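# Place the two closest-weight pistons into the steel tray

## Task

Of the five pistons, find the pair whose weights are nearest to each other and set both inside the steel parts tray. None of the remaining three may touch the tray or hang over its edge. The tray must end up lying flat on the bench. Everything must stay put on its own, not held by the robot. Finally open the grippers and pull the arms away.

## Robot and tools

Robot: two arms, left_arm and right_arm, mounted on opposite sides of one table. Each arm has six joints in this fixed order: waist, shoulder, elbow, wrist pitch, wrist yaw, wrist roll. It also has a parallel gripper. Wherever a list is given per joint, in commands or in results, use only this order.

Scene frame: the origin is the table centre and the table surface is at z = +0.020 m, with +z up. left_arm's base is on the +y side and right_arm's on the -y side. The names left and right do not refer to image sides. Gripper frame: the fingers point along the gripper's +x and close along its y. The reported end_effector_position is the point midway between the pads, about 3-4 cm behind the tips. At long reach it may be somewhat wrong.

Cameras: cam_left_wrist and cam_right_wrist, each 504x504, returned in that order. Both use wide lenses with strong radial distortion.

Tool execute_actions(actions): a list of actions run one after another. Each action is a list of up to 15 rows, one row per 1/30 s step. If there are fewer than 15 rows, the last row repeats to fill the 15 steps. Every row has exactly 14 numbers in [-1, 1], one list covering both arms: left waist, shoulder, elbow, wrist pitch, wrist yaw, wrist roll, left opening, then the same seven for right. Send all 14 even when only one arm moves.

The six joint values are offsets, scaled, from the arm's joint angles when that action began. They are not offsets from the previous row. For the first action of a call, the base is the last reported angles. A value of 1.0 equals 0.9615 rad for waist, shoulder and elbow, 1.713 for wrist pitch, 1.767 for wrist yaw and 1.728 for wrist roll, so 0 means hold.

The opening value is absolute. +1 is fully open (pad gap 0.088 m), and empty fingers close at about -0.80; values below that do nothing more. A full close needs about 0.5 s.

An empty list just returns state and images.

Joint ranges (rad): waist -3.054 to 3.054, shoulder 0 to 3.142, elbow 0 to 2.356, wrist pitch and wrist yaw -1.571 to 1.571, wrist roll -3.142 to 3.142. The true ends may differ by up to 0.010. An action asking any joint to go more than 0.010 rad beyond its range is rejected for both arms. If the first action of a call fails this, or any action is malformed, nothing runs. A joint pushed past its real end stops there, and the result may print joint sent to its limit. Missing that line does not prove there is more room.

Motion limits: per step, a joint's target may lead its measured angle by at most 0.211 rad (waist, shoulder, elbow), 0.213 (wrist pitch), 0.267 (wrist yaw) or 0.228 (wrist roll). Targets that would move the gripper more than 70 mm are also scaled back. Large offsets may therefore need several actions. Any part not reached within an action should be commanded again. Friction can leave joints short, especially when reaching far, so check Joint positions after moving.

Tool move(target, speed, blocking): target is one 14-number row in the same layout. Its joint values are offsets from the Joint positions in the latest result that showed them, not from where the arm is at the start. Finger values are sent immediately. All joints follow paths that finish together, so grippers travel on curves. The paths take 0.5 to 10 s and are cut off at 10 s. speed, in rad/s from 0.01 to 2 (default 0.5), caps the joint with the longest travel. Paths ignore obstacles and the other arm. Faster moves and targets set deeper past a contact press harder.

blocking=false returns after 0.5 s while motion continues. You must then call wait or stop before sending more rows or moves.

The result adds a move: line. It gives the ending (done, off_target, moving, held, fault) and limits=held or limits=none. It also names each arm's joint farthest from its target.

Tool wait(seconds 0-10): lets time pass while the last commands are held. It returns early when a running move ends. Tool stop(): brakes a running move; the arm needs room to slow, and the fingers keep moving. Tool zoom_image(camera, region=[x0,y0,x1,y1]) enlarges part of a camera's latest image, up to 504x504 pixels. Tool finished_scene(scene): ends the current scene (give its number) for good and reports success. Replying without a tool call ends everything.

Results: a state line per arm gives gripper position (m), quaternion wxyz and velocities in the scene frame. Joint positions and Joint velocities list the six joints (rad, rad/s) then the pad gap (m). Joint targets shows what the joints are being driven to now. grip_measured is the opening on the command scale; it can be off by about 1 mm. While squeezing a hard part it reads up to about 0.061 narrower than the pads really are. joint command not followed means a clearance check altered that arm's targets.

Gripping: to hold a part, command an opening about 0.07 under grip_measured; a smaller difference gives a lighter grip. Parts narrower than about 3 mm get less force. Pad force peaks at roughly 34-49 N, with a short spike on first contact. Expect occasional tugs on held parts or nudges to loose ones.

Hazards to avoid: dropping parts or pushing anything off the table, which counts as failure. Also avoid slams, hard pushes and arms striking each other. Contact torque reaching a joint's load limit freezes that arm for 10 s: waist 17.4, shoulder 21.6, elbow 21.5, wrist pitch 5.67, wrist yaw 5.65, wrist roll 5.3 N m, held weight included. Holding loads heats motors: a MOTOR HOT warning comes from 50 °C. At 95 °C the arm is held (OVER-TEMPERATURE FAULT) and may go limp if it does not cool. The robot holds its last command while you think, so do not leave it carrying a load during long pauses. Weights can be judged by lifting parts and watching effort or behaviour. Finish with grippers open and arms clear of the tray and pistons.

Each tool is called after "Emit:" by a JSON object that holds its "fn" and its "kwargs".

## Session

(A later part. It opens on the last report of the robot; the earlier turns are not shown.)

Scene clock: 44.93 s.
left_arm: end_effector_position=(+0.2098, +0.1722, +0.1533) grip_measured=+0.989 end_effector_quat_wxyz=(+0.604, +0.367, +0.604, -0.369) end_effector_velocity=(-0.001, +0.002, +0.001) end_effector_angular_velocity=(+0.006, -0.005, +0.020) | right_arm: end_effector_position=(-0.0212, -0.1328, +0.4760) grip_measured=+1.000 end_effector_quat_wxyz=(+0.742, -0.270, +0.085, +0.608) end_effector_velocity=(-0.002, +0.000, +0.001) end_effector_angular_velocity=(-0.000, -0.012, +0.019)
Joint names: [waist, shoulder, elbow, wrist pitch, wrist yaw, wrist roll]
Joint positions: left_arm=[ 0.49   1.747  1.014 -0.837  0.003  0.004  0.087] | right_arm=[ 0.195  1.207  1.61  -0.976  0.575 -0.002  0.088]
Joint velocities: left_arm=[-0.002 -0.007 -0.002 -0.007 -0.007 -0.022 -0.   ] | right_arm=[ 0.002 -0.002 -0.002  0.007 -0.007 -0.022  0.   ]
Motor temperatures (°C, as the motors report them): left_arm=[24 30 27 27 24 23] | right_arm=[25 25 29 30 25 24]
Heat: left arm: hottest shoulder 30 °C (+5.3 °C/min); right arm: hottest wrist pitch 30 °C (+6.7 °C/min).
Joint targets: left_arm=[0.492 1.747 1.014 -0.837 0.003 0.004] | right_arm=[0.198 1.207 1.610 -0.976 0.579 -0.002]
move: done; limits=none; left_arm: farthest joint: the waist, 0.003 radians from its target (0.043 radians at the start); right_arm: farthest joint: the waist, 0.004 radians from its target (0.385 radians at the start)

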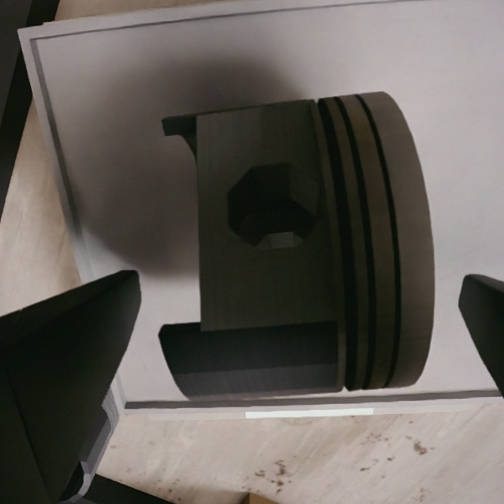

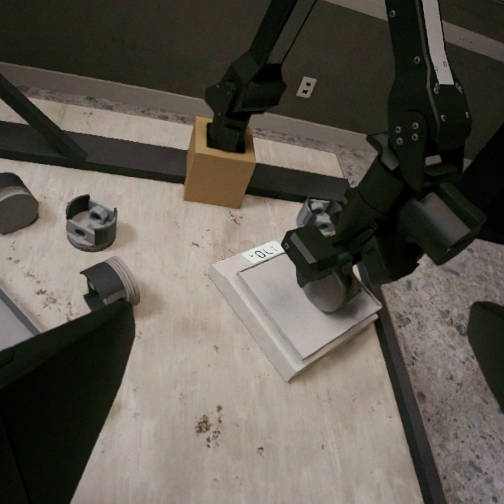

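Emit:
{"fn": "move", "kwargs": {"target": [0,-0.095,0.165,-0.135,0,0,1, 0,0,0,0,0,0,1], "speed": 0.5}}

Scene clock: 48.80 s.
left_arm: end_effector_position=(+0.2097, +0.1725, +0.2100) grip_measured=+0.989 end_effector_quat_wxyz=(+0.604, +0.367, +0.604, -0.369) end_effector_velocity=(-0.000, +0.006, +0.000) end_effector_angular_velocity=(+0.030, -0.009, +0.005) | right_arm: end_effector_position=(-0.0213, -0.1328, +0.4760) grip_measured=+1.000 end_effector_quat_wxyz=(+0.742, -0.270, +0.085, +0.608) end_effector_velocity=(-0.002, +0.000, -0.003) end_effector_angular_velocity=(-0.022, -0.032, +0.025)
Joint names: [waist, shoulder, elbow, wrist pitch, wrist yaw, wrist roll]
Joint positions: left_arm=[ 0.49   1.663  1.16  -1.065  0.003  0.004  0.087] | right_arm=[ 0.195  1.207  1.61  -0.976  0.575 -0.002  0.088]
Joint velocities: left_arm=[-0.002 -0.002 -0.002 -0.022 -0.022 -0.007 -0.   ] | right_arm=[ 0.002  0.002 -0.002 -0.007 -0.007 -0.037  0.   ]
Motor temperatures (°C, as the motors report them): left_arm=[24 30 27 27 24 23] | right_arm=[25 25 29 30 25 24]
Heat: left arm: hottest shoulder 30 °C (+4.9 °C/min); right arm: hottest wrist pitch 30 °C (+6.1 °C/min).
Joint targets: left_arm=[0.489 1.656 1.173 -1.068 0.003 0.004] | right_arm=[0.195 1.207 1.610 -0.976 0.575 -0.002]
move: off_target (left_arm); limits=none; left_arm: farthest joint: the elbow, 0.013 radians from its target (0.158 radians at the start); right_arm: farthest joint: the waist, 0.000 radians from its target (0.000 radians at the start)

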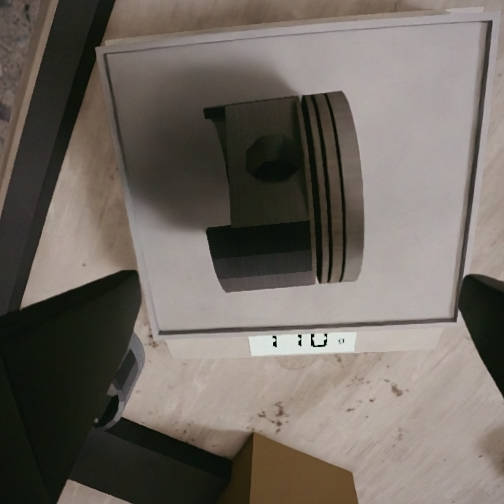

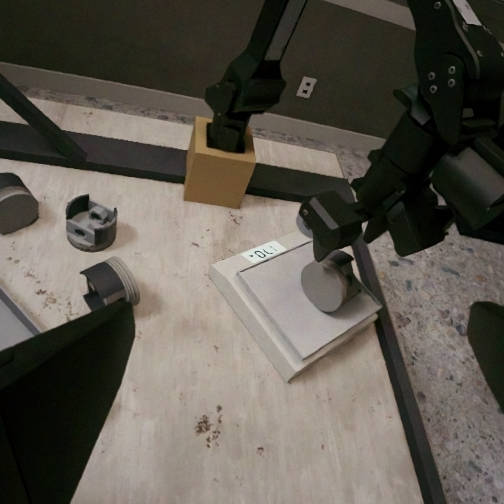

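Emit:
{"fn": "move", "kwargs": {"target": [0,0.155,-0.053,0.103,0,0,0.7, 0,0,0,0,0,0,1], "speed": 0.3}}

Scene clock: 51.30 s.
left_arm: end_effector_position=(+0.2187, +0.1552, +0.1615) grip_measured=+0.703 end_effector_quat_wxyz=(+0.602, +0.368, +0.606, -0.368) end_effector_velocity=(+0.002, +0.002, -0.000) end_effector_angular_velocity=(+0.017, -0.016, +0.005) | right_arm: end_effector_position=(-0.0213, -0.1328, +0.4760) grip_measured=+1.000 end_effector_quat_wxyz=(+0.742, -0.270, +0.085, +0.608) end_effector_velocity=(+0.001, -0.003, -0.004) end_effector_angular_velocity=(-0.020, +0.002, +0.000)
Joint names: [waist, shoulder, elbow, wrist pitch, wrist yaw, wrist roll]
Joint positions: left_arm=[ 0.49   1.804  1.121 -0.892  0.003  0.004  0.073] | right_arm=[ 0.195  1.207  1.61  -0.976  0.575 -0.002  0.088]
Joint velocities: left_arm=[-0.002  0.002  0.002 -0.007 -0.022 -0.007 -0.   ] | right_arm=[-0.002 -0.002 -0.002 -0.022 -0.007  0.007  0.   ]
Motor temperatures (°C, as the motors report them): left_arm=[24 30 27 27 24 23] | right_arm=[25 25 29 30 25 24]
Heat: left arm: hottest shoulder 30 °C (+4.7 °C/min); right arm: hottest wrist pitch 30 °C (+5.8 °C/min).
Joint targets: left_arm=[0.490 1.812 1.109 -0.889 0.003 0.004] | right_arm=[0.195 1.207 1.610 -0.976 0.575 -0.002]
move: off_target (left_arm); limits=none; left_arm: farthest joint: the elbow, 0.012 radians from its target (0.051 radians at the start); right_arm: farthest joint: the waist, 0.000 radians from its target (0.000 radians at the start)

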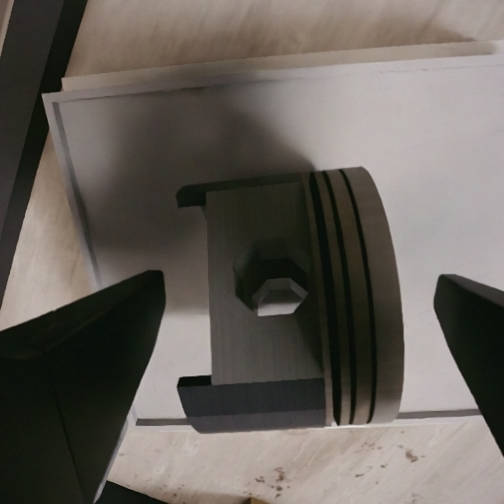

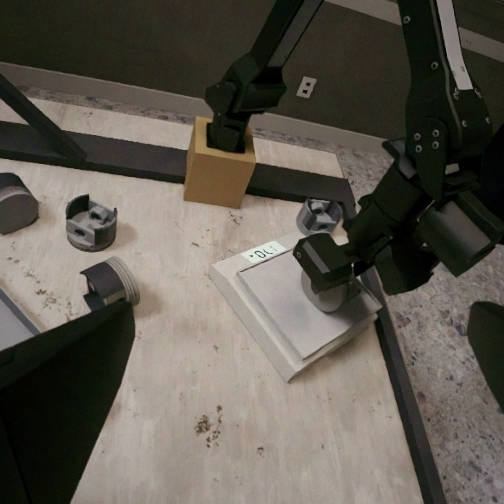

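Emit:
{"fn": "execute_actions", "kwargs": {"actions": [[[0,0.008,-0.012,0.008,0,0,0.6,0,0,0,0,0,0,1],[0,0.016,-0.024,0.016,0,0,0.5,0,0,0,0,0,0,1],[0,0.022,-0.034,0.022,0,0,0.42,0,0,0,0,0,0,1],[0,0.022,-0.034,0.022,0,0,0.36,0,0,0,0,0,0,1],[0,0.022,-0.034,0.022,0,0,0.3,0,0,0,0,0,0,1]],[[0,0,0,0,0,0,0.26,0,0,0,0,0,0,1],[0,0,0,0,0,0,0.22,0,0,0,0,0,0,1],[0,0,0,0,0,0,0.18,0,0,0,0,0,0,1],[0,0,0,0,0,0,0.14,0,0,0,0,0,0,1],[0,0,0,0,0,0,0.1,0,0,0,0,0,0,1],[0,0,0,0,0,0,0.07,0,0,0,0,0,0,1],[0,0,0,0,0,0,0.04,0,0,0,0,0,0,1],[0,0,0,0,0,0,0.01,0,0,0,0,0,0,1],[0,0,0,0,0,0,-0.02,0,0,0,0,0,0,1],[0,0,0,0,0,0,-0.05,0,0,0,0,0,0,1],[0,0,0,0,0,0,-0.08,0,0,0,0,0,0,1],[0,0,0,0,0,0,-0.1,0,0,0,0,0,0,1]],[[0,0,0,0,0,0,-0.1,0,0,0,0,0,0,1]]]}}

Scene clock: 53.47 s.
left_arm: end_effector_position=(+0.2177, +0.1553, +0.1527) grip_measured=+0.034 end_effector_quat_wxyz=(+0.601, +0.367, +0.606, -0.369) end_effector_velocity=(+0.000, +0.001, +0.001) end_effector_angular_velocity=(+0.006, -0.005, +0.005) | right_arm: end_effector_position=(-0.0213, -0.1328, +0.4760) grip_measured=+1.000 end_effector_quat_wxyz=(+0.742, -0.270, +0.085, +0.608) end_effector_velocity=(+0.001, -0.003, -0.004) end_effector_angular_velocity=(-0.024, -0.011, +0.007)
Joint names: [waist, shoulder, elbow, wrist pitch, wrist yaw, wrist roll]
Joint positions: left_arm=[ 0.489  1.817  1.099 -0.858  0.007  0.004  0.041] | right_arm=[ 0.195  1.207  1.61  -0.976  0.575 -0.002  0.088]
Joint velocities: left_arm=[-0.002 -0.002  0.002 -0.007 -0.007 -0.007  0.   ] | right_arm=[-0.002 -0.002 -0.002 -0.022 -0.007 -0.007  0.   ]
Motor temperatures (°C, as the motors report them): left_arm=[24 30 27 27 24 23] | right_arm=[25 25 29 30 25 24]
Heat: left arm: hottest shoulder 30 °C (+4.5 °C/min); right arm: hottest wrist pitch 30 °C (+5.6 °C/min).
Joint targets: left_arm=[0.489 1.817 1.099 -0.858 0.007 0.004] | right_arm=[0.195 1.207 1.610 -0.976 0.575 -0.002]

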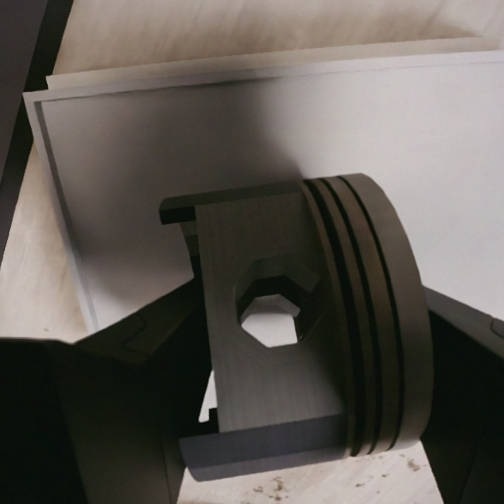

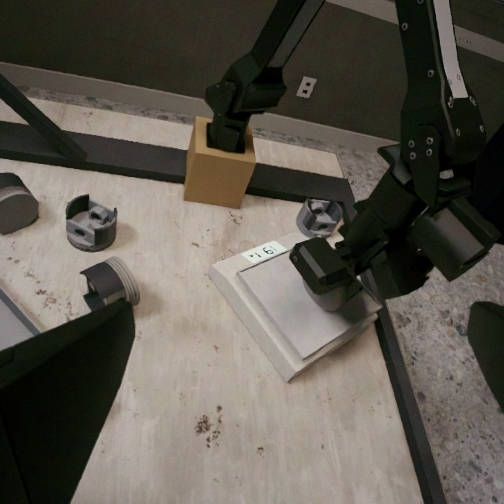

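Emit:
{"fn": "move", "kwargs": {"target": [0,-0.062,0.094,-0.072,0,0,-0.1, 0,0,0,0,0,0,1], "speed": 0.3}}

Emit:
{"fn": "move", "kwargs": {"target": [-0.571,0.295,0.34,-0.023,0,0,-0.1, 0,0,0,0,0,0,1], "speed": 0.6}}

Scene clock: 55.30 s.
left_arm: end_effector_position=(+0.2179, +0.1548, +0.1836) grip_measured=+0.034 end_effector_quat_wxyz=(+0.602, +0.367, +0.606, -0.370) end_effector_velocity=(-0.001, +0.002, +0.000) end_effector_angular_velocity=(+0.010, -0.003, +0.005) | right_arm: end_effector_position=(-0.0213, -0.1328, +0.4760) grip_measured=+1.000 end_effector_quat_wxyz=(+0.742, -0.270, +0.085, +0.608) end_effector_velocity=(+0.003, -0.003, -0.003) end_effector_angular_velocity=(-0.021, -0.018, -0.005)
Joint names: [waist, shoulder, elbow, wrist pitch, wrist yaw, wrist roll]
Joint positions: left_arm=[ 0.489  1.77   1.174 -0.978  0.007  0.004  0.041] | right_arm=[ 0.195  1.207  1.61  -0.976  0.575 -0.002  0.088]
Joint velocities: left_arm=[-0.002 -0.002 -0.002 -0.007 -0.007 -0.007  0.   ] | right_arm=[-0.002 -0.002 -0.002 -0.022  0.007 -0.007  0.   ]
Motor temperatures (°C, as the motors report them): left_arm=[24 31 27 27 24 23] | right_arm=[25 25 29 30 25 24]
Heat: left arm: hottest shoulder 31 °C (+5.4 °C/min); right arm: hottest wrist pitch 30 °C (+5.4 °C/min).
Joint targets: left_arm=[0.489 1.758 1.190 -0.981 0.007 0.004] | right_arm=[0.195 1.207 1.610 -0.976 0.575 -0.002]
move: off_target (left_arm); limits=none; left_arm: farthest joint: the elbow, 0.016 radians from its target (0.090 radians at the start); right_arm: farthest joint: the waist, 0.000 radians from its target (0.000 radians at the start)

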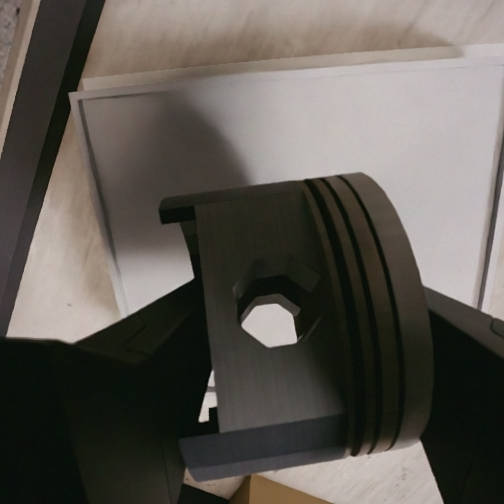

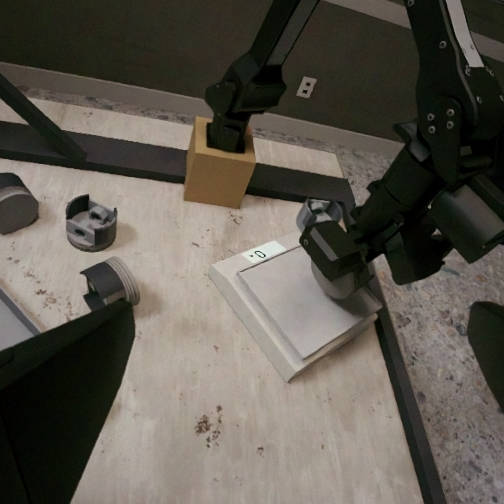

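Scene clock: 56.83 s.
left_arm: end_effector_position=(+0.0493, +0.0507, +0.1671) grip_measured=+0.034 end_effector_quat_wxyz=(+0.478, +0.518, +0.485, -0.518) end_effector_velocity=(+0.000, +0.002, -0.001) end_effector_angular_velocity=(+0.012, -0.008, -0.010) | right_arm: end_effector_position=(-0.0213, -0.1328, +0.4760) grip_measured=+1.000 end_effector_quat_wxyz=(+0.742, -0.270, +0.085, +0.608) end_effector_velocity=(+0.000, -0.001, -0.004) end_effector_angular_velocity=(-0.015, -0.007, +0.007)
Joint names: [waist, shoulder, elbow, wrist pitch, wrist yaw, wrist roll]
Joint positions: left_arm=[-0.06   2.047  1.484 -1.014  0.008  0.004  0.041] | right_arm=[ 0.195  1.207  1.61  -0.976  0.575 -0.002  0.088]
Joint velocities: left_arm=[-0.002  0.002 -0.002 -0.007 -0.007  0.007  0.   ] | right_arm=[-0.002 -0.002 -0.007 -0.007 -0.007 -0.007  0.   ]
Motor temperatures (°C, as the motors report them): left_arm=[24 31 27 27 24 23] | right_arm=[25 25 29 30 25 24]
Heat: left arm: hottest shoulder 31 °C (+5.3 °C/min); right arm: hottest wrist pitch 30 °C (+5.3 °C/min).
Joint targets: left_arm=[-0.060 2.053 1.501 -1.017 0.007 0.004] | right_arm=[0.195 1.207 1.610 -0.976 0.575 -0.002]
move: off_target (left_arm); limits=none; left_arm: farthest joint: the elbow, 0.017 radians from its target (0.327 radians at the start); right_arm: farthest joint: the waist, 0.000 radians from its target (0.000 radians at the start)

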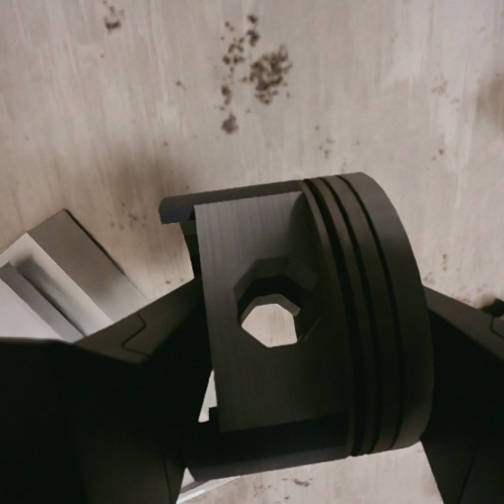

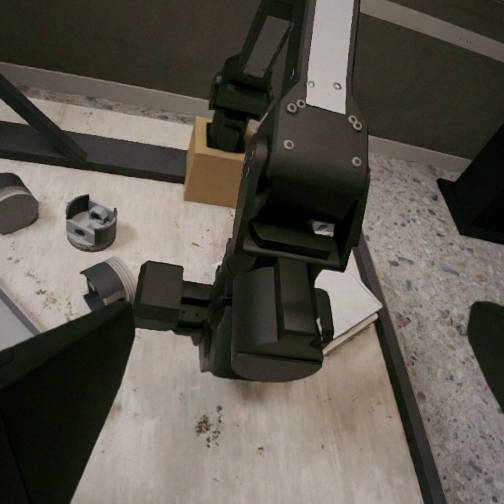

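Emit:
{"fn": "move", "kwargs": {"target": [0,0.126,-0.134,0.143,0,0,-0.1, 0,0,0,0,0,0,1], "speed": 0.3}}

Scene clock: 58.43 s.
left_arm: end_effector_position=(+0.0492, +0.0489, +0.0974) grip_measured=+0.034 end_effector_quat_wxyz=(+0.479, +0.517, +0.484, -0.519) end_effector_velocity=(+0.002, +0.001, +0.002) end_effector_angular_velocity=(+0.001, -0.022, +0.019) | right_arm: end_effector_position=(-0.0213, -0.1328, +0.4760) grip_measured=+1.000 end_effector_quat_wxyz=(+0.742, -0.270, +0.085, +0.608) end_effector_velocity=(+0.000, -0.001, -0.002) end_effector_angular_velocity=(-0.014, -0.018, +0.014)
Joint names: [waist, shoulder, elbow, wrist pitch, wrist yaw, wrist roll]
Joint positions: left_arm=[-0.06   2.164  1.363 -0.772  0.008  0.004  0.041] | right_arm=[ 0.195  1.207  1.61  -0.976  0.575 -0.002  0.088]
Joint velocities: left_arm=[-0.002 -0.007 -0.002 -0.007 -0.022 -0.022 -0.   ] | right_arm=[-0.002 -0.002 -0.002 -0.007 -0.007 -0.022  0.   ]
Motor temperatures (°C, as the motors report them): left_arm=[24 31 27 27 24 23] | right_arm=[25 25 29 30 25 24]
Heat: left arm: hottest shoulder 31 °C (+5.1 °C/min); right arm: hottest wrist pitch 30 °C (+5.1 °C/min).
Joint targets: left_arm=[-0.060 2.169 1.355 -0.769 0.008 0.004] | right_arm=[0.195 1.207 1.610 -0.976 0.575 -0.002]
move: done; limits=none; left_arm: farthest joint: the elbow, 0.008 radians from its target (0.129 radians at the start); right_arm: farthest joint: the waist, 0.000 radians from its target (0.000 radians at the start)

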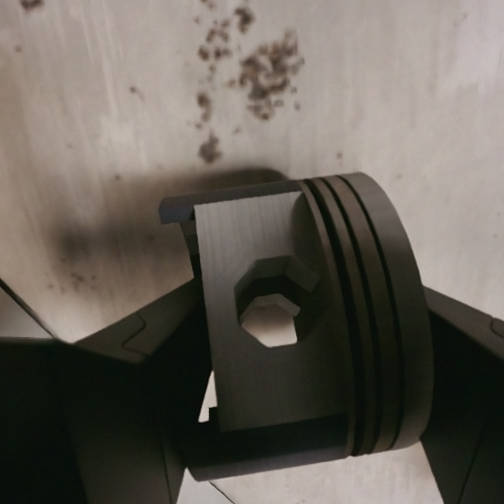

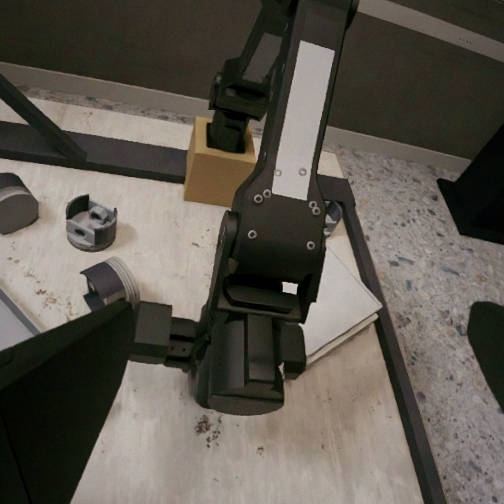

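Emit:
{"fn": "move", "kwargs": {"target": [0,0.016,-0.019,0.014,0,0,-0.1, 0,0,0,0,0,0,1], "speed": 0.1}}

Scene clock: 59.53 s.
left_arm: end_effector_position=(+0.0492, +0.0484, +0.0927) grip_measured=+0.034 end_effector_quat_wxyz=(+0.480, +0.516, +0.483, -0.520) end_effector_velocity=(+0.003, +0.002, +0.000) end_effector_angular_velocity=(+0.006, -0.022, +0.005) | right_arm: end_effector_position=(-0.0213, -0.1328, +0.4760) grip_measured=+1.000 end_effector_quat_wxyz=(+0.742, -0.270, +0.085, +0.608) end_effector_velocity=(+0.002, -0.002, +0.001) end_effector_angular_velocity=(-0.003, -0.011, -0.005)
Joint names: [waist, shoulder, elbow, wrist pitch, wrist yaw, wrist roll]
Joint positions: left_arm=[-0.06   2.172  1.355 -0.751  0.008  0.004  0.041] | right_arm=[ 0.195  1.207  1.61  -0.976  0.575 -0.002  0.088]
Joint velocities: left_arm=[-0.002 -0.002 -0.002 -0.007 -0.022 -0.007 -0.   ] | right_arm=[-0.002 -0.002  0.002 -0.007  0.007 -0.007  0.   ]
Motor temperatures (°C, as the motors report them): left_arm=[24 31 27 27 24 23] | right_arm=[25 25 30 31 25 24]
Heat: left arm: hottest shoulder 31 °C (+5.0 °C/min); right arm: hottest wrist pitch 31 °C (+6.0 °C/min).
Joint targets: left_arm=[-0.060 2.180 1.345 -0.748 0.008 0.004] | right_arm=[0.195 1.207 1.610 -0.976 0.575 -0.002]
move: done; limits=none; left_arm: farthest joint: the elbow, 0.010 radians from its target (0.018 radians at the start); right_arm: farthest joint: the waist, 0.000 radians from its target (0.000 radians at the start)

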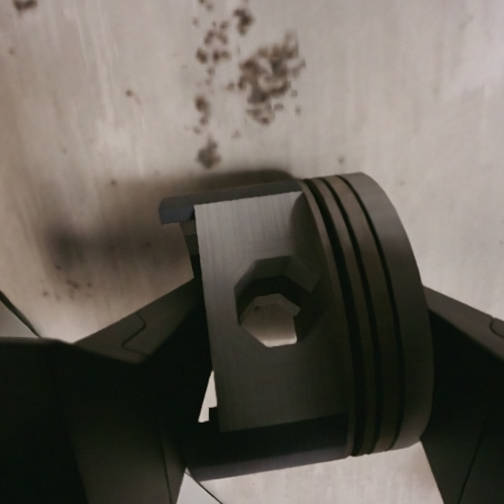

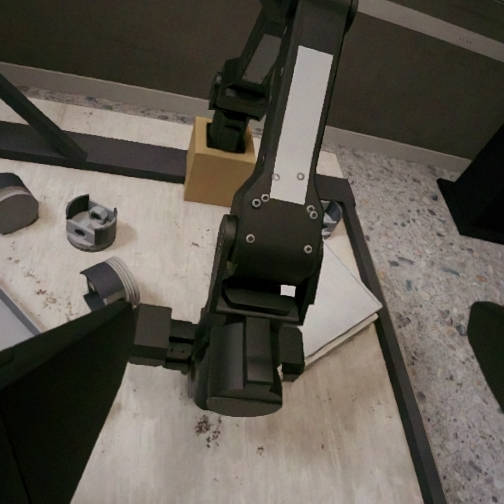

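Emit:
{"fn": "execute_actions", "kwargs": {"actions": [[[0,0,0,0,0,0,0.0,0,0,0,0,0,0,1],[0,0,0,0,0,0,0.06,0,0,0,0,0,0,1],[0,0,0,0,0,0,0.12,0,0,0,0,0,0,1],[0,0,0,0,0,0,0.2,0,0,0,0,0,0,1],[0,0,0,0,0,0,0.3,0,0,0,0,0,0,1],[0,0,0,0,0,0,0.4,0,0,0,0,0,0,1],[0,0,0,0,0,0,0.5,0,0,0,0,0,0,1],[0,0,0,0,0,0,0.6,0,0,0,0,0,0,1],[0,0,0,0,0,0,0.7,0,0,0,0,0,0,1],[0,0,0,0,0,0,0.8,0,0,0,0,0,0,1]]]}}

Emit:
{"fn": "move", "kwargs": {"target": [0,-0.115,0.12,-0.125,0,0,1, 0,0,0,0,0,0,1], "speed": 0.5}}

Scene clock: 60.50 s.
left_arm: end_effector_position=(+0.0492, +0.0484, +0.0927) grip_measured=+0.739 end_effector_quat_wxyz=(+0.480, +0.516, +0.483, -0.520) end_effector_velocity=(+0.002, +0.000, +0.001) end_effector_angular_velocity=(+0.001, -0.022, +0.005) | right_arm: end_effector_position=(-0.0213, -0.1328, +0.4760) grip_measured=+1.000 end_effector_quat_wxyz=(+0.742, -0.270, +0.085, +0.608) end_effector_velocity=(+0.000, -0.001, -0.002) end_effector_angular_velocity=(-0.010, -0.005, +0.007)
Joint names: [waist, shoulder, elbow, wrist pitch, wrist yaw, wrist roll]
Joint positions: left_arm=[-0.06   2.172  1.355 -0.751  0.008  0.004  0.075] | right_arm=[ 0.195  1.207  1.61  -0.976  0.575 -0.002  0.088]
Joint velocities: left_arm=[-0.002 -0.002  0.002 -0.007 -0.022 -0.007  0.027] | right_arm=[-0.002 -0.002 -0.002 -0.007 -0.007 -0.007  0.   ]
Motor temperatures (°C, as the motors report them): left_arm=[24 31 27 27 24 23] | right_arm=[25 25 30 31 25 24]
Heat: left arm: hottest shoulder 31 °C (+5.0 °C/min); right arm: hottest wrist pitch 31 °C (+6.1 °C/min).
Joint targets: left_arm=[-0.060 2.172 1.355 -0.751 0.008 0.004] | right_arm=[0.195 1.207 1.610 -0.976 0.575 -0.002]

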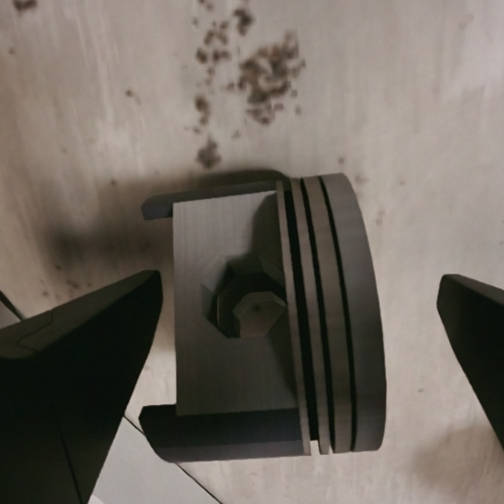

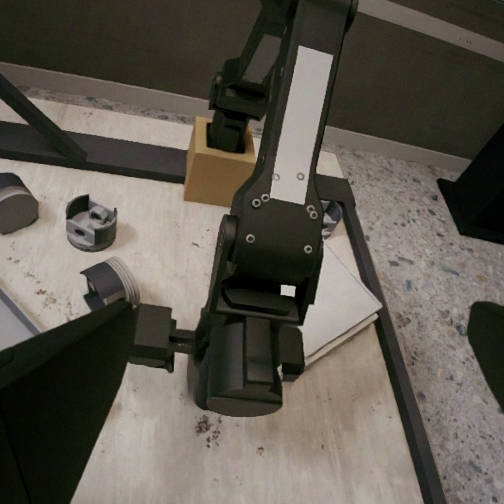

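Scene clock: 61.53 s.
left_arm: end_effector_position=(+0.0492, +0.0486, +0.1534) grip_measured=+0.989 end_effector_quat_wxyz=(+0.479, +0.517, +0.484, -0.519) end_effector_velocity=(+0.001, +0.005, +0.000) end_effector_angular_velocity=(+0.021, -0.009, +0.005) | right_arm: end_effector_position=(-0.0213, -0.1328, +0.4760) grip_measured=+1.000 end_effector_quat_wxyz=(+0.742, -0.270, +0.085, +0.608) end_effector_velocity=(+0.001, +0.000, -0.003) end_effector_angular_velocity=(-0.015, -0.007, +0.002)
Joint names: [waist, shoulder, elbow, wrist pitch, wrist yaw, wrist roll]
Joint positions: left_arm=[-0.06   2.069  1.459 -0.963  0.008  0.004  0.087] | right_arm=[ 0.195  1.207  1.61  -0.976  0.575 -0.002  0.088]
Joint velocities: left_arm=[-0.002 -0.002 -0.002 -0.022 -0.007 -0.007 -0.   ] | right_arm=[-0.007  0.002 -0.002 -0.007 -0.007 -0.007  0.   ]
Motor temperatures (°C, as the motors report them): left_arm=[24 31 27 27 24 23] | right_arm=[25 25 30 31 25 24]
Heat: left arm: hottest shoulder 31 °C (+5.0 °C/min); right arm: hottest wrist pitch 31 °C (+5.0 °C/min).
Joint targets: left_arm=[-0.060 2.061 1.470 -0.965 0.008 0.004] | right_arm=[0.195 1.207 1.610 -0.976 0.575 -0.002]
move: off_target (left_arm); limits=none; left_arm: farthest joint: the elbow, 0.011 radians from its target (0.116 radians at the start); right_arm: farthest joint: the waist, 0.000 radians from its target (0.000 radians at the start)

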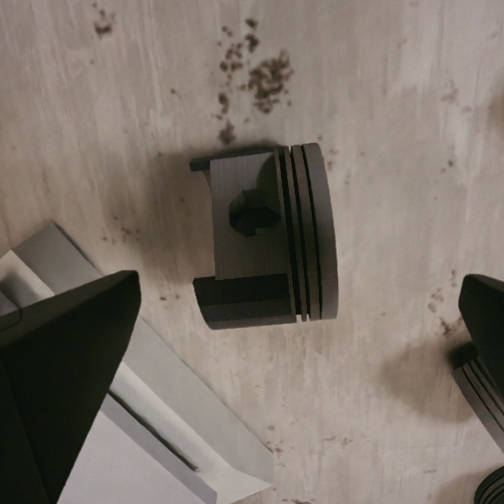

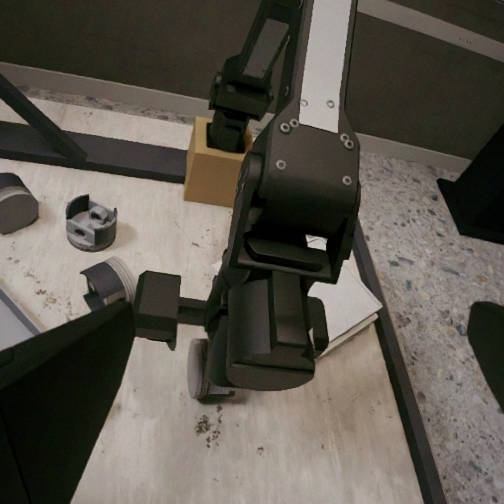

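Emit:
{"fn": "move", "kwargs": {"target": [-0.48,-0.29,-0.4,0.063,0,-0.764,1, 0,0,0,0,0,0,1], "speed": 1.2}}

Scene clock: 64.30 s.
left_arm: end_effector_position=(-0.0775, +0.1663, +0.1548) grip_measured=+0.989 end_effector_quat_wxyz=(+0.651, +0.271, +0.656, -0.270) end_effector_velocity=(+0.002, +0.003, -0.001) end_effector_angular_velocity=(+0.007, -0.012, -0.024) | right_arm: end_effector_position=(-0.0213, -0.1328, +0.4760) grip_measured=+1.000 end_effector_quat_wxyz=(+0.742, -0.270, +0.085, +0.608) end_effector_velocity=(+0.000, -0.001, -0.002) end_effector_angular_velocity=(-0.010, -0.005, +0.007)
Joint names: [waist, shoulder, elbow, wrist pitch, wrist yaw, wrist roll]
Joint positions: left_arm=[-0.519  1.799  1.086 -0.858  0.008 -1.313  0.087] | right_arm=[ 0.195  1.207  1.61  -0.976  0.575 -0.002  0.088]
Joint velocities: left_arm=[-0.002 -0.002 -0.007 -0.007 -0.007  0.022  0.   ] | right_arm=[-0.002 -0.002 -0.002 -0.007 -0.007 -0.007  0.   ]
Motor temperatures (°C, as the motors report them): left_arm=[24 32 27 27 24 23] | right_arm=[25 25 30 31 25 24]
Heat: left arm: hottest shoulder 32 °C (+6.1 °C/min); right arm: hottest wrist pitch 31 °C (+5.1 °C/min).
Joint targets: left_arm=[-0.522 1.791 1.075 -0.855 0.008 -1.316] | right_arm=[0.195 1.207 1.610 -0.976 0.575 -0.002]
move: off_target (left_arm); limits=none; left_arm: farthest joint: the elbow, 0.012 radians from its target (0.385 radians at the start); right_arm: farthest joint: the waist, 0.000 radians from its target (0.000 radians at the start)

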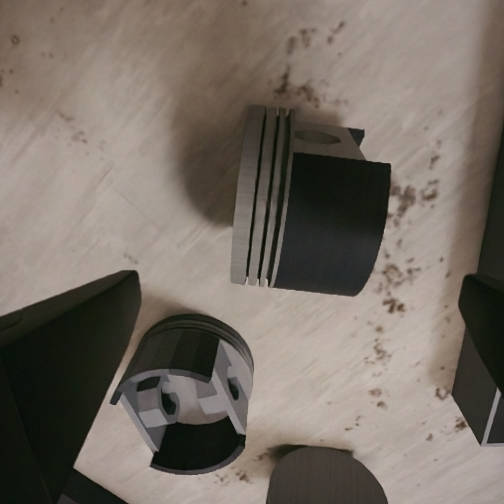

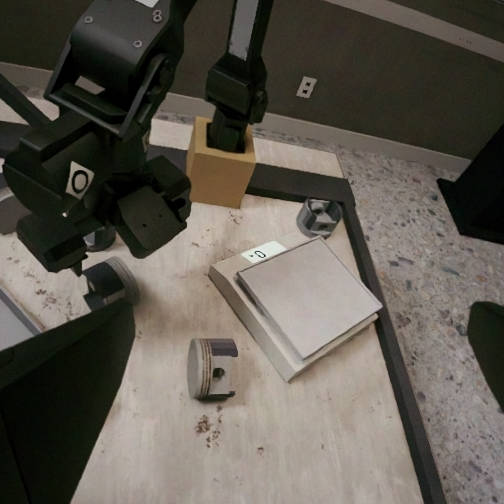

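Emit:
{"fn": "move", "kwargs": {"target": [0.042,0.173,-0.049,0.113,0,0.081,0.75, 0,0,0,0,0,0,1], "speed": 0.3}}

Scene clock: 66.07 s.
left_arm: end_effector_position=(-0.0734, +0.1499, +0.1012) grip_measured=+0.753 end_effector_quat_wxyz=(+0.636, +0.304, +0.642, -0.301) end_effector_velocity=(+0.004, +0.004, +0.000) end_effector_angular_velocity=(+0.016, -0.017, +0.039) | right_arm: end_effector_position=(-0.0213, -0.1328, +0.4760) grip_measured=+1.000 end_effector_quat_wxyz=(+0.742, -0.270, +0.085, +0.608) end_effector_velocity=(+0.003, -0.004, -0.001) end_effector_angular_velocity=(-0.015, -0.007, +0.002)
Joint names: [waist, shoulder, elbow, wrist pitch, wrist yaw, wrist roll]
Joint positions: left_arm=[-0.481  1.957  1.049 -0.667  0.008 -1.176  0.076] | right_arm=[ 0.195  1.207  1.61  -0.976  0.575 -0.002  0.088]
Joint velocities: left_arm=[ 0.002 -0.002 -0.002 -0.022 -0.007 -0.037 -0.   ] | right_arm=[-0.007 -0.007  0.002 -0.022 -0.007 -0.007  0.   ]
Motor temperatures (°C, as the motors report them): left_arm=[24 32 27 27 24 23] | right_arm=[25 25 30 31 25 24]
Heat: left arm: hottest shoulder 32 °C (+6.1 °C/min); right arm: hottest wrist pitch 31 °C (+5.1 °C/min).
Joint targets: left_arm=[-0.478 1.966 1.039 -0.664 0.008 -1.173] | right_arm=[0.195 1.207 1.610 -0.976 0.575 -0.002]
move: done; limits=none; left_arm: farthest joint: the elbow, 0.010 radians from its target (0.047 radians at the start); right_arm: farthest joint: the waist, 0.000 radians from its target (0.000 radians at the start)

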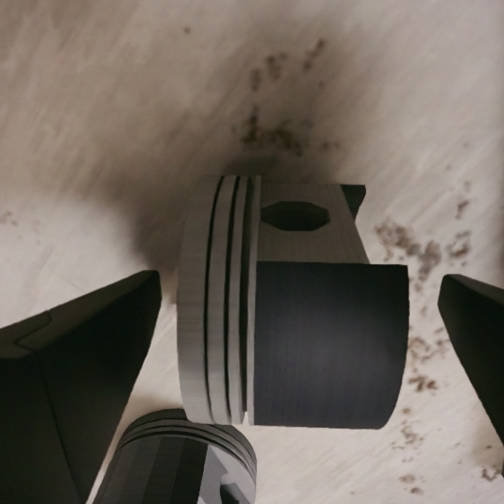

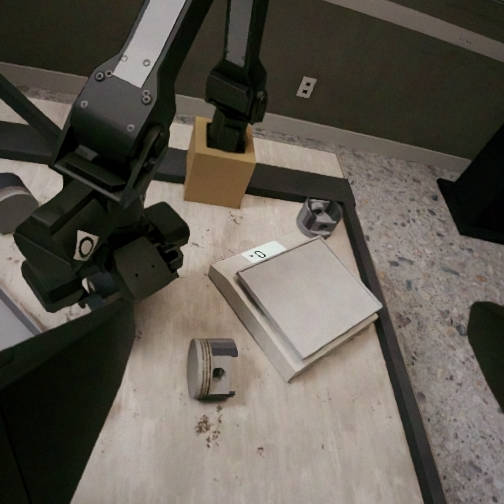

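Emit:
{"fn": "execute_actions", "kwargs": {"actions": [[[0,0,0,0,0,0,0.65,0,0,0,0,0,0,1],[0,0,0,0,0,0,0.55,0,0,0,0,0,0,1],[0,0,0,0,0,0,0.47,0,0,0,0,0,0,1],[0,0,0,0,0,0,0.4,0,0,0,0,0,0,1],[0,0,0,0,0,0,0.35,0,0,0,0,0,0,1],[0,0,0,0,0,0,0.31,0,0,0,0,0,0,1],[0,0,0,0,0,0,0.27,0,0,0,0,0,0,1],[0,0,0,0,0,0,0.24,0,0,0,0,0,0,1],[0,0,0,0,0,0,0.21,0,0,0,0,0,0,1],[0,0,0,0,0,0,0.18,0,0,0,0,0,0,1],[0,0,0,0,0,0,0.15,0,0,0,0,0,0,1],[0,0,0,0,0,0,0.12,0,0,0,0,0,0,1],[0,0,0,0,0,0,0.09,0,0,0,0,0,0,1],[0,0,0,0,0,0,0.06,0,0,0,0,0,0,1],[0,0,0,0,0,0,0.03,0,0,0,0,0,0,1]],[[0,0,0,0,0,0,0.02,0,0,0,0,0,0,1]]]}}

Emit:
{"fn": "move", "kwargs": {"target": [0,-0.213,0.158,-0.187,0,0,0.02, 0,0,0,0,0,0,1], "speed": 0.5}}

Emit:
{"fn": "move", "kwargs": {"target": [1.0,0,0,0,0,0.68,0.02, 0,0,0,0,0,0,1], "speed": 0.9}}

Scene clock: 68.03 s.
left_arm: end_effector_position=(-0.0732, +0.1503, +0.1010) grip_measured=+0.129 end_effector_quat_wxyz=(+0.636, +0.305, +0.642, -0.301) end_effector_velocity=(+0.007, +0.003, +0.000) end_effector_angular_velocity=(+0.002, -0.043, -0.010) | right_arm: end_effector_position=(-0.0213, -0.1328, +0.4760) grip_measured=+1.000 end_effector_quat_wxyz=(+0.742, -0.270, +0.085, +0.608) end_effector_velocity=(+0.000, -0.002, -0.005) end_effector_angular_velocity=(-0.027, -0.003, +0.014)
Joint names: [waist, shoulder, elbow, wrist pitch, wrist yaw, wrist roll]
Joint positions: left_arm=[-0.481  1.957  1.049 -0.669  0.008 -1.176  0.045] | right_arm=[ 0.195  1.207  1.61  -0.976  0.575 -0.002  0.088]
Joint velocities: left_arm=[-0.002 -0.002 -0.002 -0.022 -0.037  0.007  0.   ] | right_arm=[-0.007 -0.002 -0.002 -0.022 -0.022 -0.007  0.   ]
Motor temperatures (°C, as the motors report them): left_arm=[24 32 27 27 24 23] | right_arm=[25 25 30 31 25 24]
Heat: left arm: hottest shoulder 32 °C (+6.0 °C/min); right arm: hottest wrist pitch 31 °C (+5.0 °C/min).
Joint targets: left_arm=[-0.481 1.957 1.049 -0.669 0.008 -1.176] | right_arm=[0.195 1.207 1.610 -0.976 0.575 -0.002]

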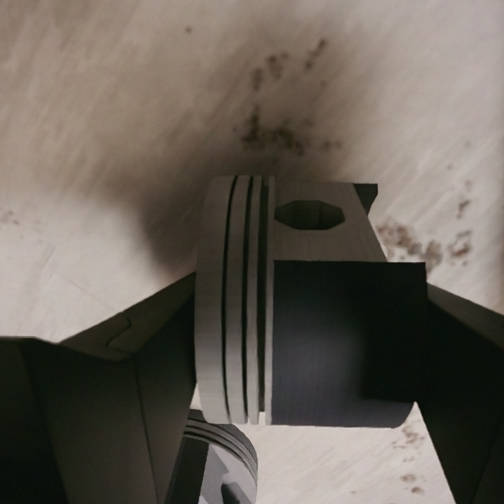

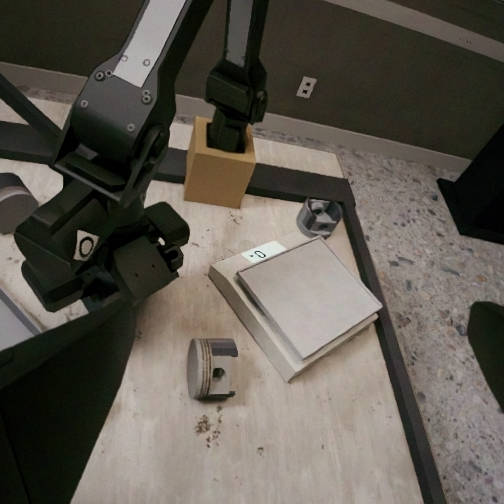

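Scene clock: 69.30 s.
left_arm: end_effector_position=(-0.0702, +0.1559, +0.1876) grip_measured=+0.129 end_effector_quat_wxyz=(+0.636, +0.302, +0.642, -0.304) end_effector_velocity=(+0.001, +0.004, +0.000) end_effector_angular_velocity=(+0.003, -0.010, +0.000) | right_arm: end_effector_position=(-0.0213, -0.1328, +0.4760) grip_measured=+1.000 end_effector_quat_wxyz=(+0.742, -0.270, +0.085, +0.608) end_effector_velocity=(-0.002, +0.001, -0.000) end_effector_angular_velocity=(+0.004, +0.020, +0.013)
Joint names: [waist, shoulder, elbow, wrist pitch, wrist yaw, wrist roll]
Joint positions: left_arm=[-0.481  1.766  1.185 -0.987  0.008 -1.176  0.045] | right_arm=[ 0.195  1.207  1.61  -0.976  0.575 -0.002  0.088]
Joint velocities: left_arm=[-0.007 -0.007 -0.007 -0.007 -0.007 -0.007 -0.   ] | right_arm=[-0.002 -0.002 -0.002  0.007 -0.022  0.007  0.   ]
Motor temperatures (°C, as the motors report them): left_arm=[24 32 27 27 24 23] | right_arm=[25 25 30 31 25 24]
Heat: left arm: hottest shoulder 32 °C (+6.1 °C/min); right arm: hottest wrist pitch 31 °C (+5.1 °C/min).
Joint targets: left_arm=[-0.481 1.752 1.201 -0.990 0.008 -1.176] | right_arm=[0.195 1.207 1.610 -0.976 0.575 -0.002]
move: off_target (left_arm); limits=none; left_arm: farthest joint: the elbow, 0.016 radians from its target (0.152 radians at the start); right_arm: farthest joint: the waist, 0.000 radians from its target (0.000 radians at the start)

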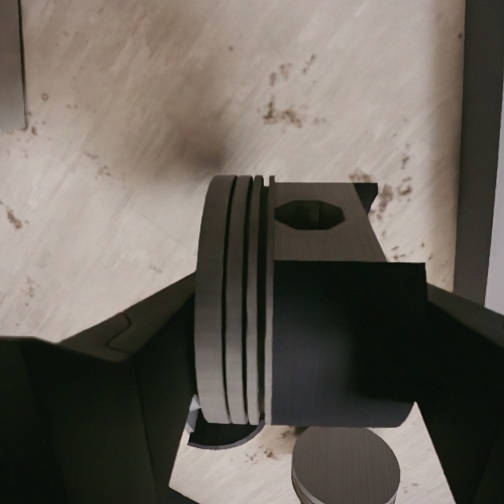

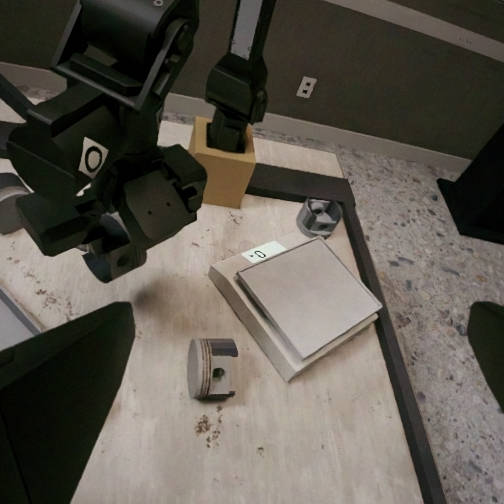

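Scene clock: 71.33 s.
left_arm: end_effector_position=(+0.2155, +0.1516, +0.1876) grip_measured=+0.129 end_effector_quat_wxyz=(+0.603, +0.366, +0.603, -0.372) end_effector_velocity=(-0.005, +0.003, +0.000) end_effector_angular_velocity=(+0.016, +0.016, -0.000) | right_arm: end_effector_position=(-0.0213, -0.1328, +0.4760) grip_measured=+1.000 end_effector_quat_wxyz=(+0.742, -0.270, +0.085, +0.608) end_effector_velocity=(+0.000, -0.001, -0.002) end_effector_angular_velocity=(-0.010, -0.005, +0.007)
Joint names: [waist, shoulder, elbow, wrist pitch, wrist yaw, wrist roll]
Joint positions: left_arm=[ 0.477  1.766  1.185 -0.987  0.007 -0.004  0.045] | right_arm=[ 0.195  1.207  1.61  -0.976  0.575 -0.002  0.088]
Joint velocities: left_arm=[-0.007 -0.002 -0.002 -0.022  0.007 -0.007 -0.   ] | right_arm=[-0.002 -0.002 -0.002 -0.007 -0.007 -0.007  0.   ]
Motor temperatures (°C, as the motors report them): left_arm=[24 32 27 27 24 23] | right_arm=[25 25 30 31 25 24]
Heat: left arm: hottest shoulder 32 °C (+5.1 °C/min); right arm: hottest wrist pitch 31 °C (+5.1 °C/min).
Joint targets: left_arm=[0.480 1.766 1.185 -0.987 0.008 -0.001] | right_arm=[0.195 1.207 1.610 -0.976 0.575 -0.002]
move: done; limits=none; left_arm: farthest joint: the waist, 0.003 radians from its target (0.962 radians at the start); right_arm: farthest joint: the waist, 0.000 radians from its target (0.000 radians at the start)

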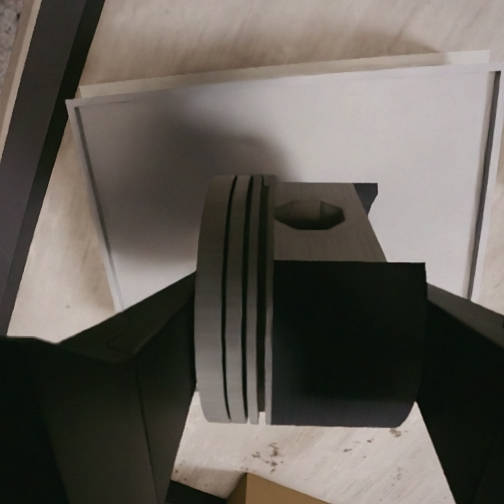

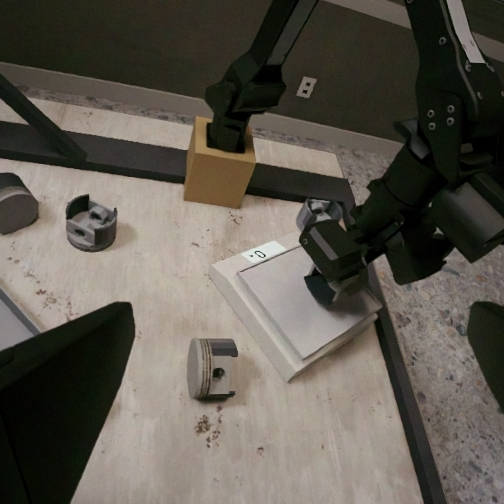

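Emit:
{"fn": "move", "kwargs": {"target": [0,0.04,-0.067,0.05,0,0,0.02, 0,0,0,0,0,0,1], "speed": 0.12}}

Scene clock: 72.77 s.
left_arm: end_effector_position=(+0.2149, +0.1529, +0.1644) grip_measured=+0.129 end_effector_quat_wxyz=(+0.600, +0.368, +0.606, -0.371) end_effector_velocity=(-0.001, +0.002, +0.000) end_effector_angular_velocity=(+0.003, +0.010, -0.005) | right_arm: end_effector_position=(-0.0213, -0.1328, +0.4760) grip_measured=+1.000 end_effector_quat_wxyz=(+0.742, -0.270, +0.085, +0.608) end_effector_velocity=(-0.002, -0.001, -0.002) end_effector_angular_velocity=(-0.013, +0.002, +0.019)
Joint names: [waist, shoulder, elbow, wrist pitch, wrist yaw, wrist roll]
Joint positions: left_arm=[ 0.477  1.8    1.129 -0.904  0.007 -0.004  0.045] | right_arm=[ 0.195  1.207  1.61  -0.976  0.575 -0.002  0.088]
Joint velocities: left_arm=[ 0.002 -0.002 -0.002 -0.007  0.007  0.007 -0.   ] | right_arm=[-0.002 -0.002 -0.002 -0.007 -0.022 -0.007  0.   ]
Motor temperatures (°C, as the motors report them): left_arm=[24 32 27 27 24 23] | right_arm=[25 25 30 31 25 24]
Heat: left arm: hottest shoulder 32 °C (+5.0 °C/min); right arm: hottest wrist pitch 31 °C (+5.0 °C/min).
Joint targets: left_arm=[0.477 1.804 1.121 -0.901 0.007 -0.005] | right_arm=[0.195 1.207 1.610 -0.976 0.575 -0.002]
move: done; limits=none; left_arm: farthest joint: the elbow, 0.008 radians from its target (0.065 radians at the start); right_arm: farthest joint: the waist, 0.000 radians from its target (0.000 radians at the start)

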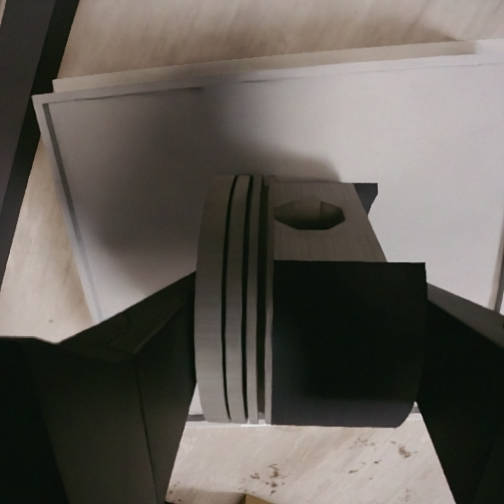

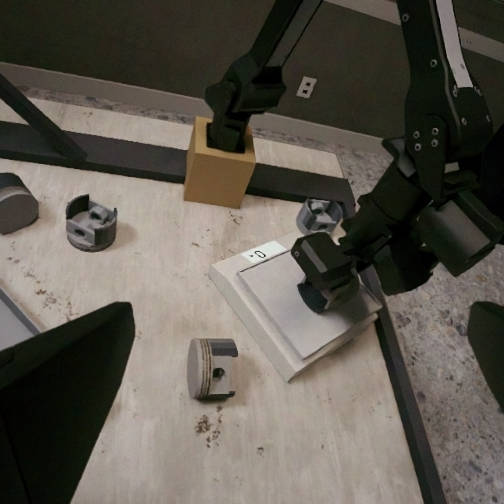

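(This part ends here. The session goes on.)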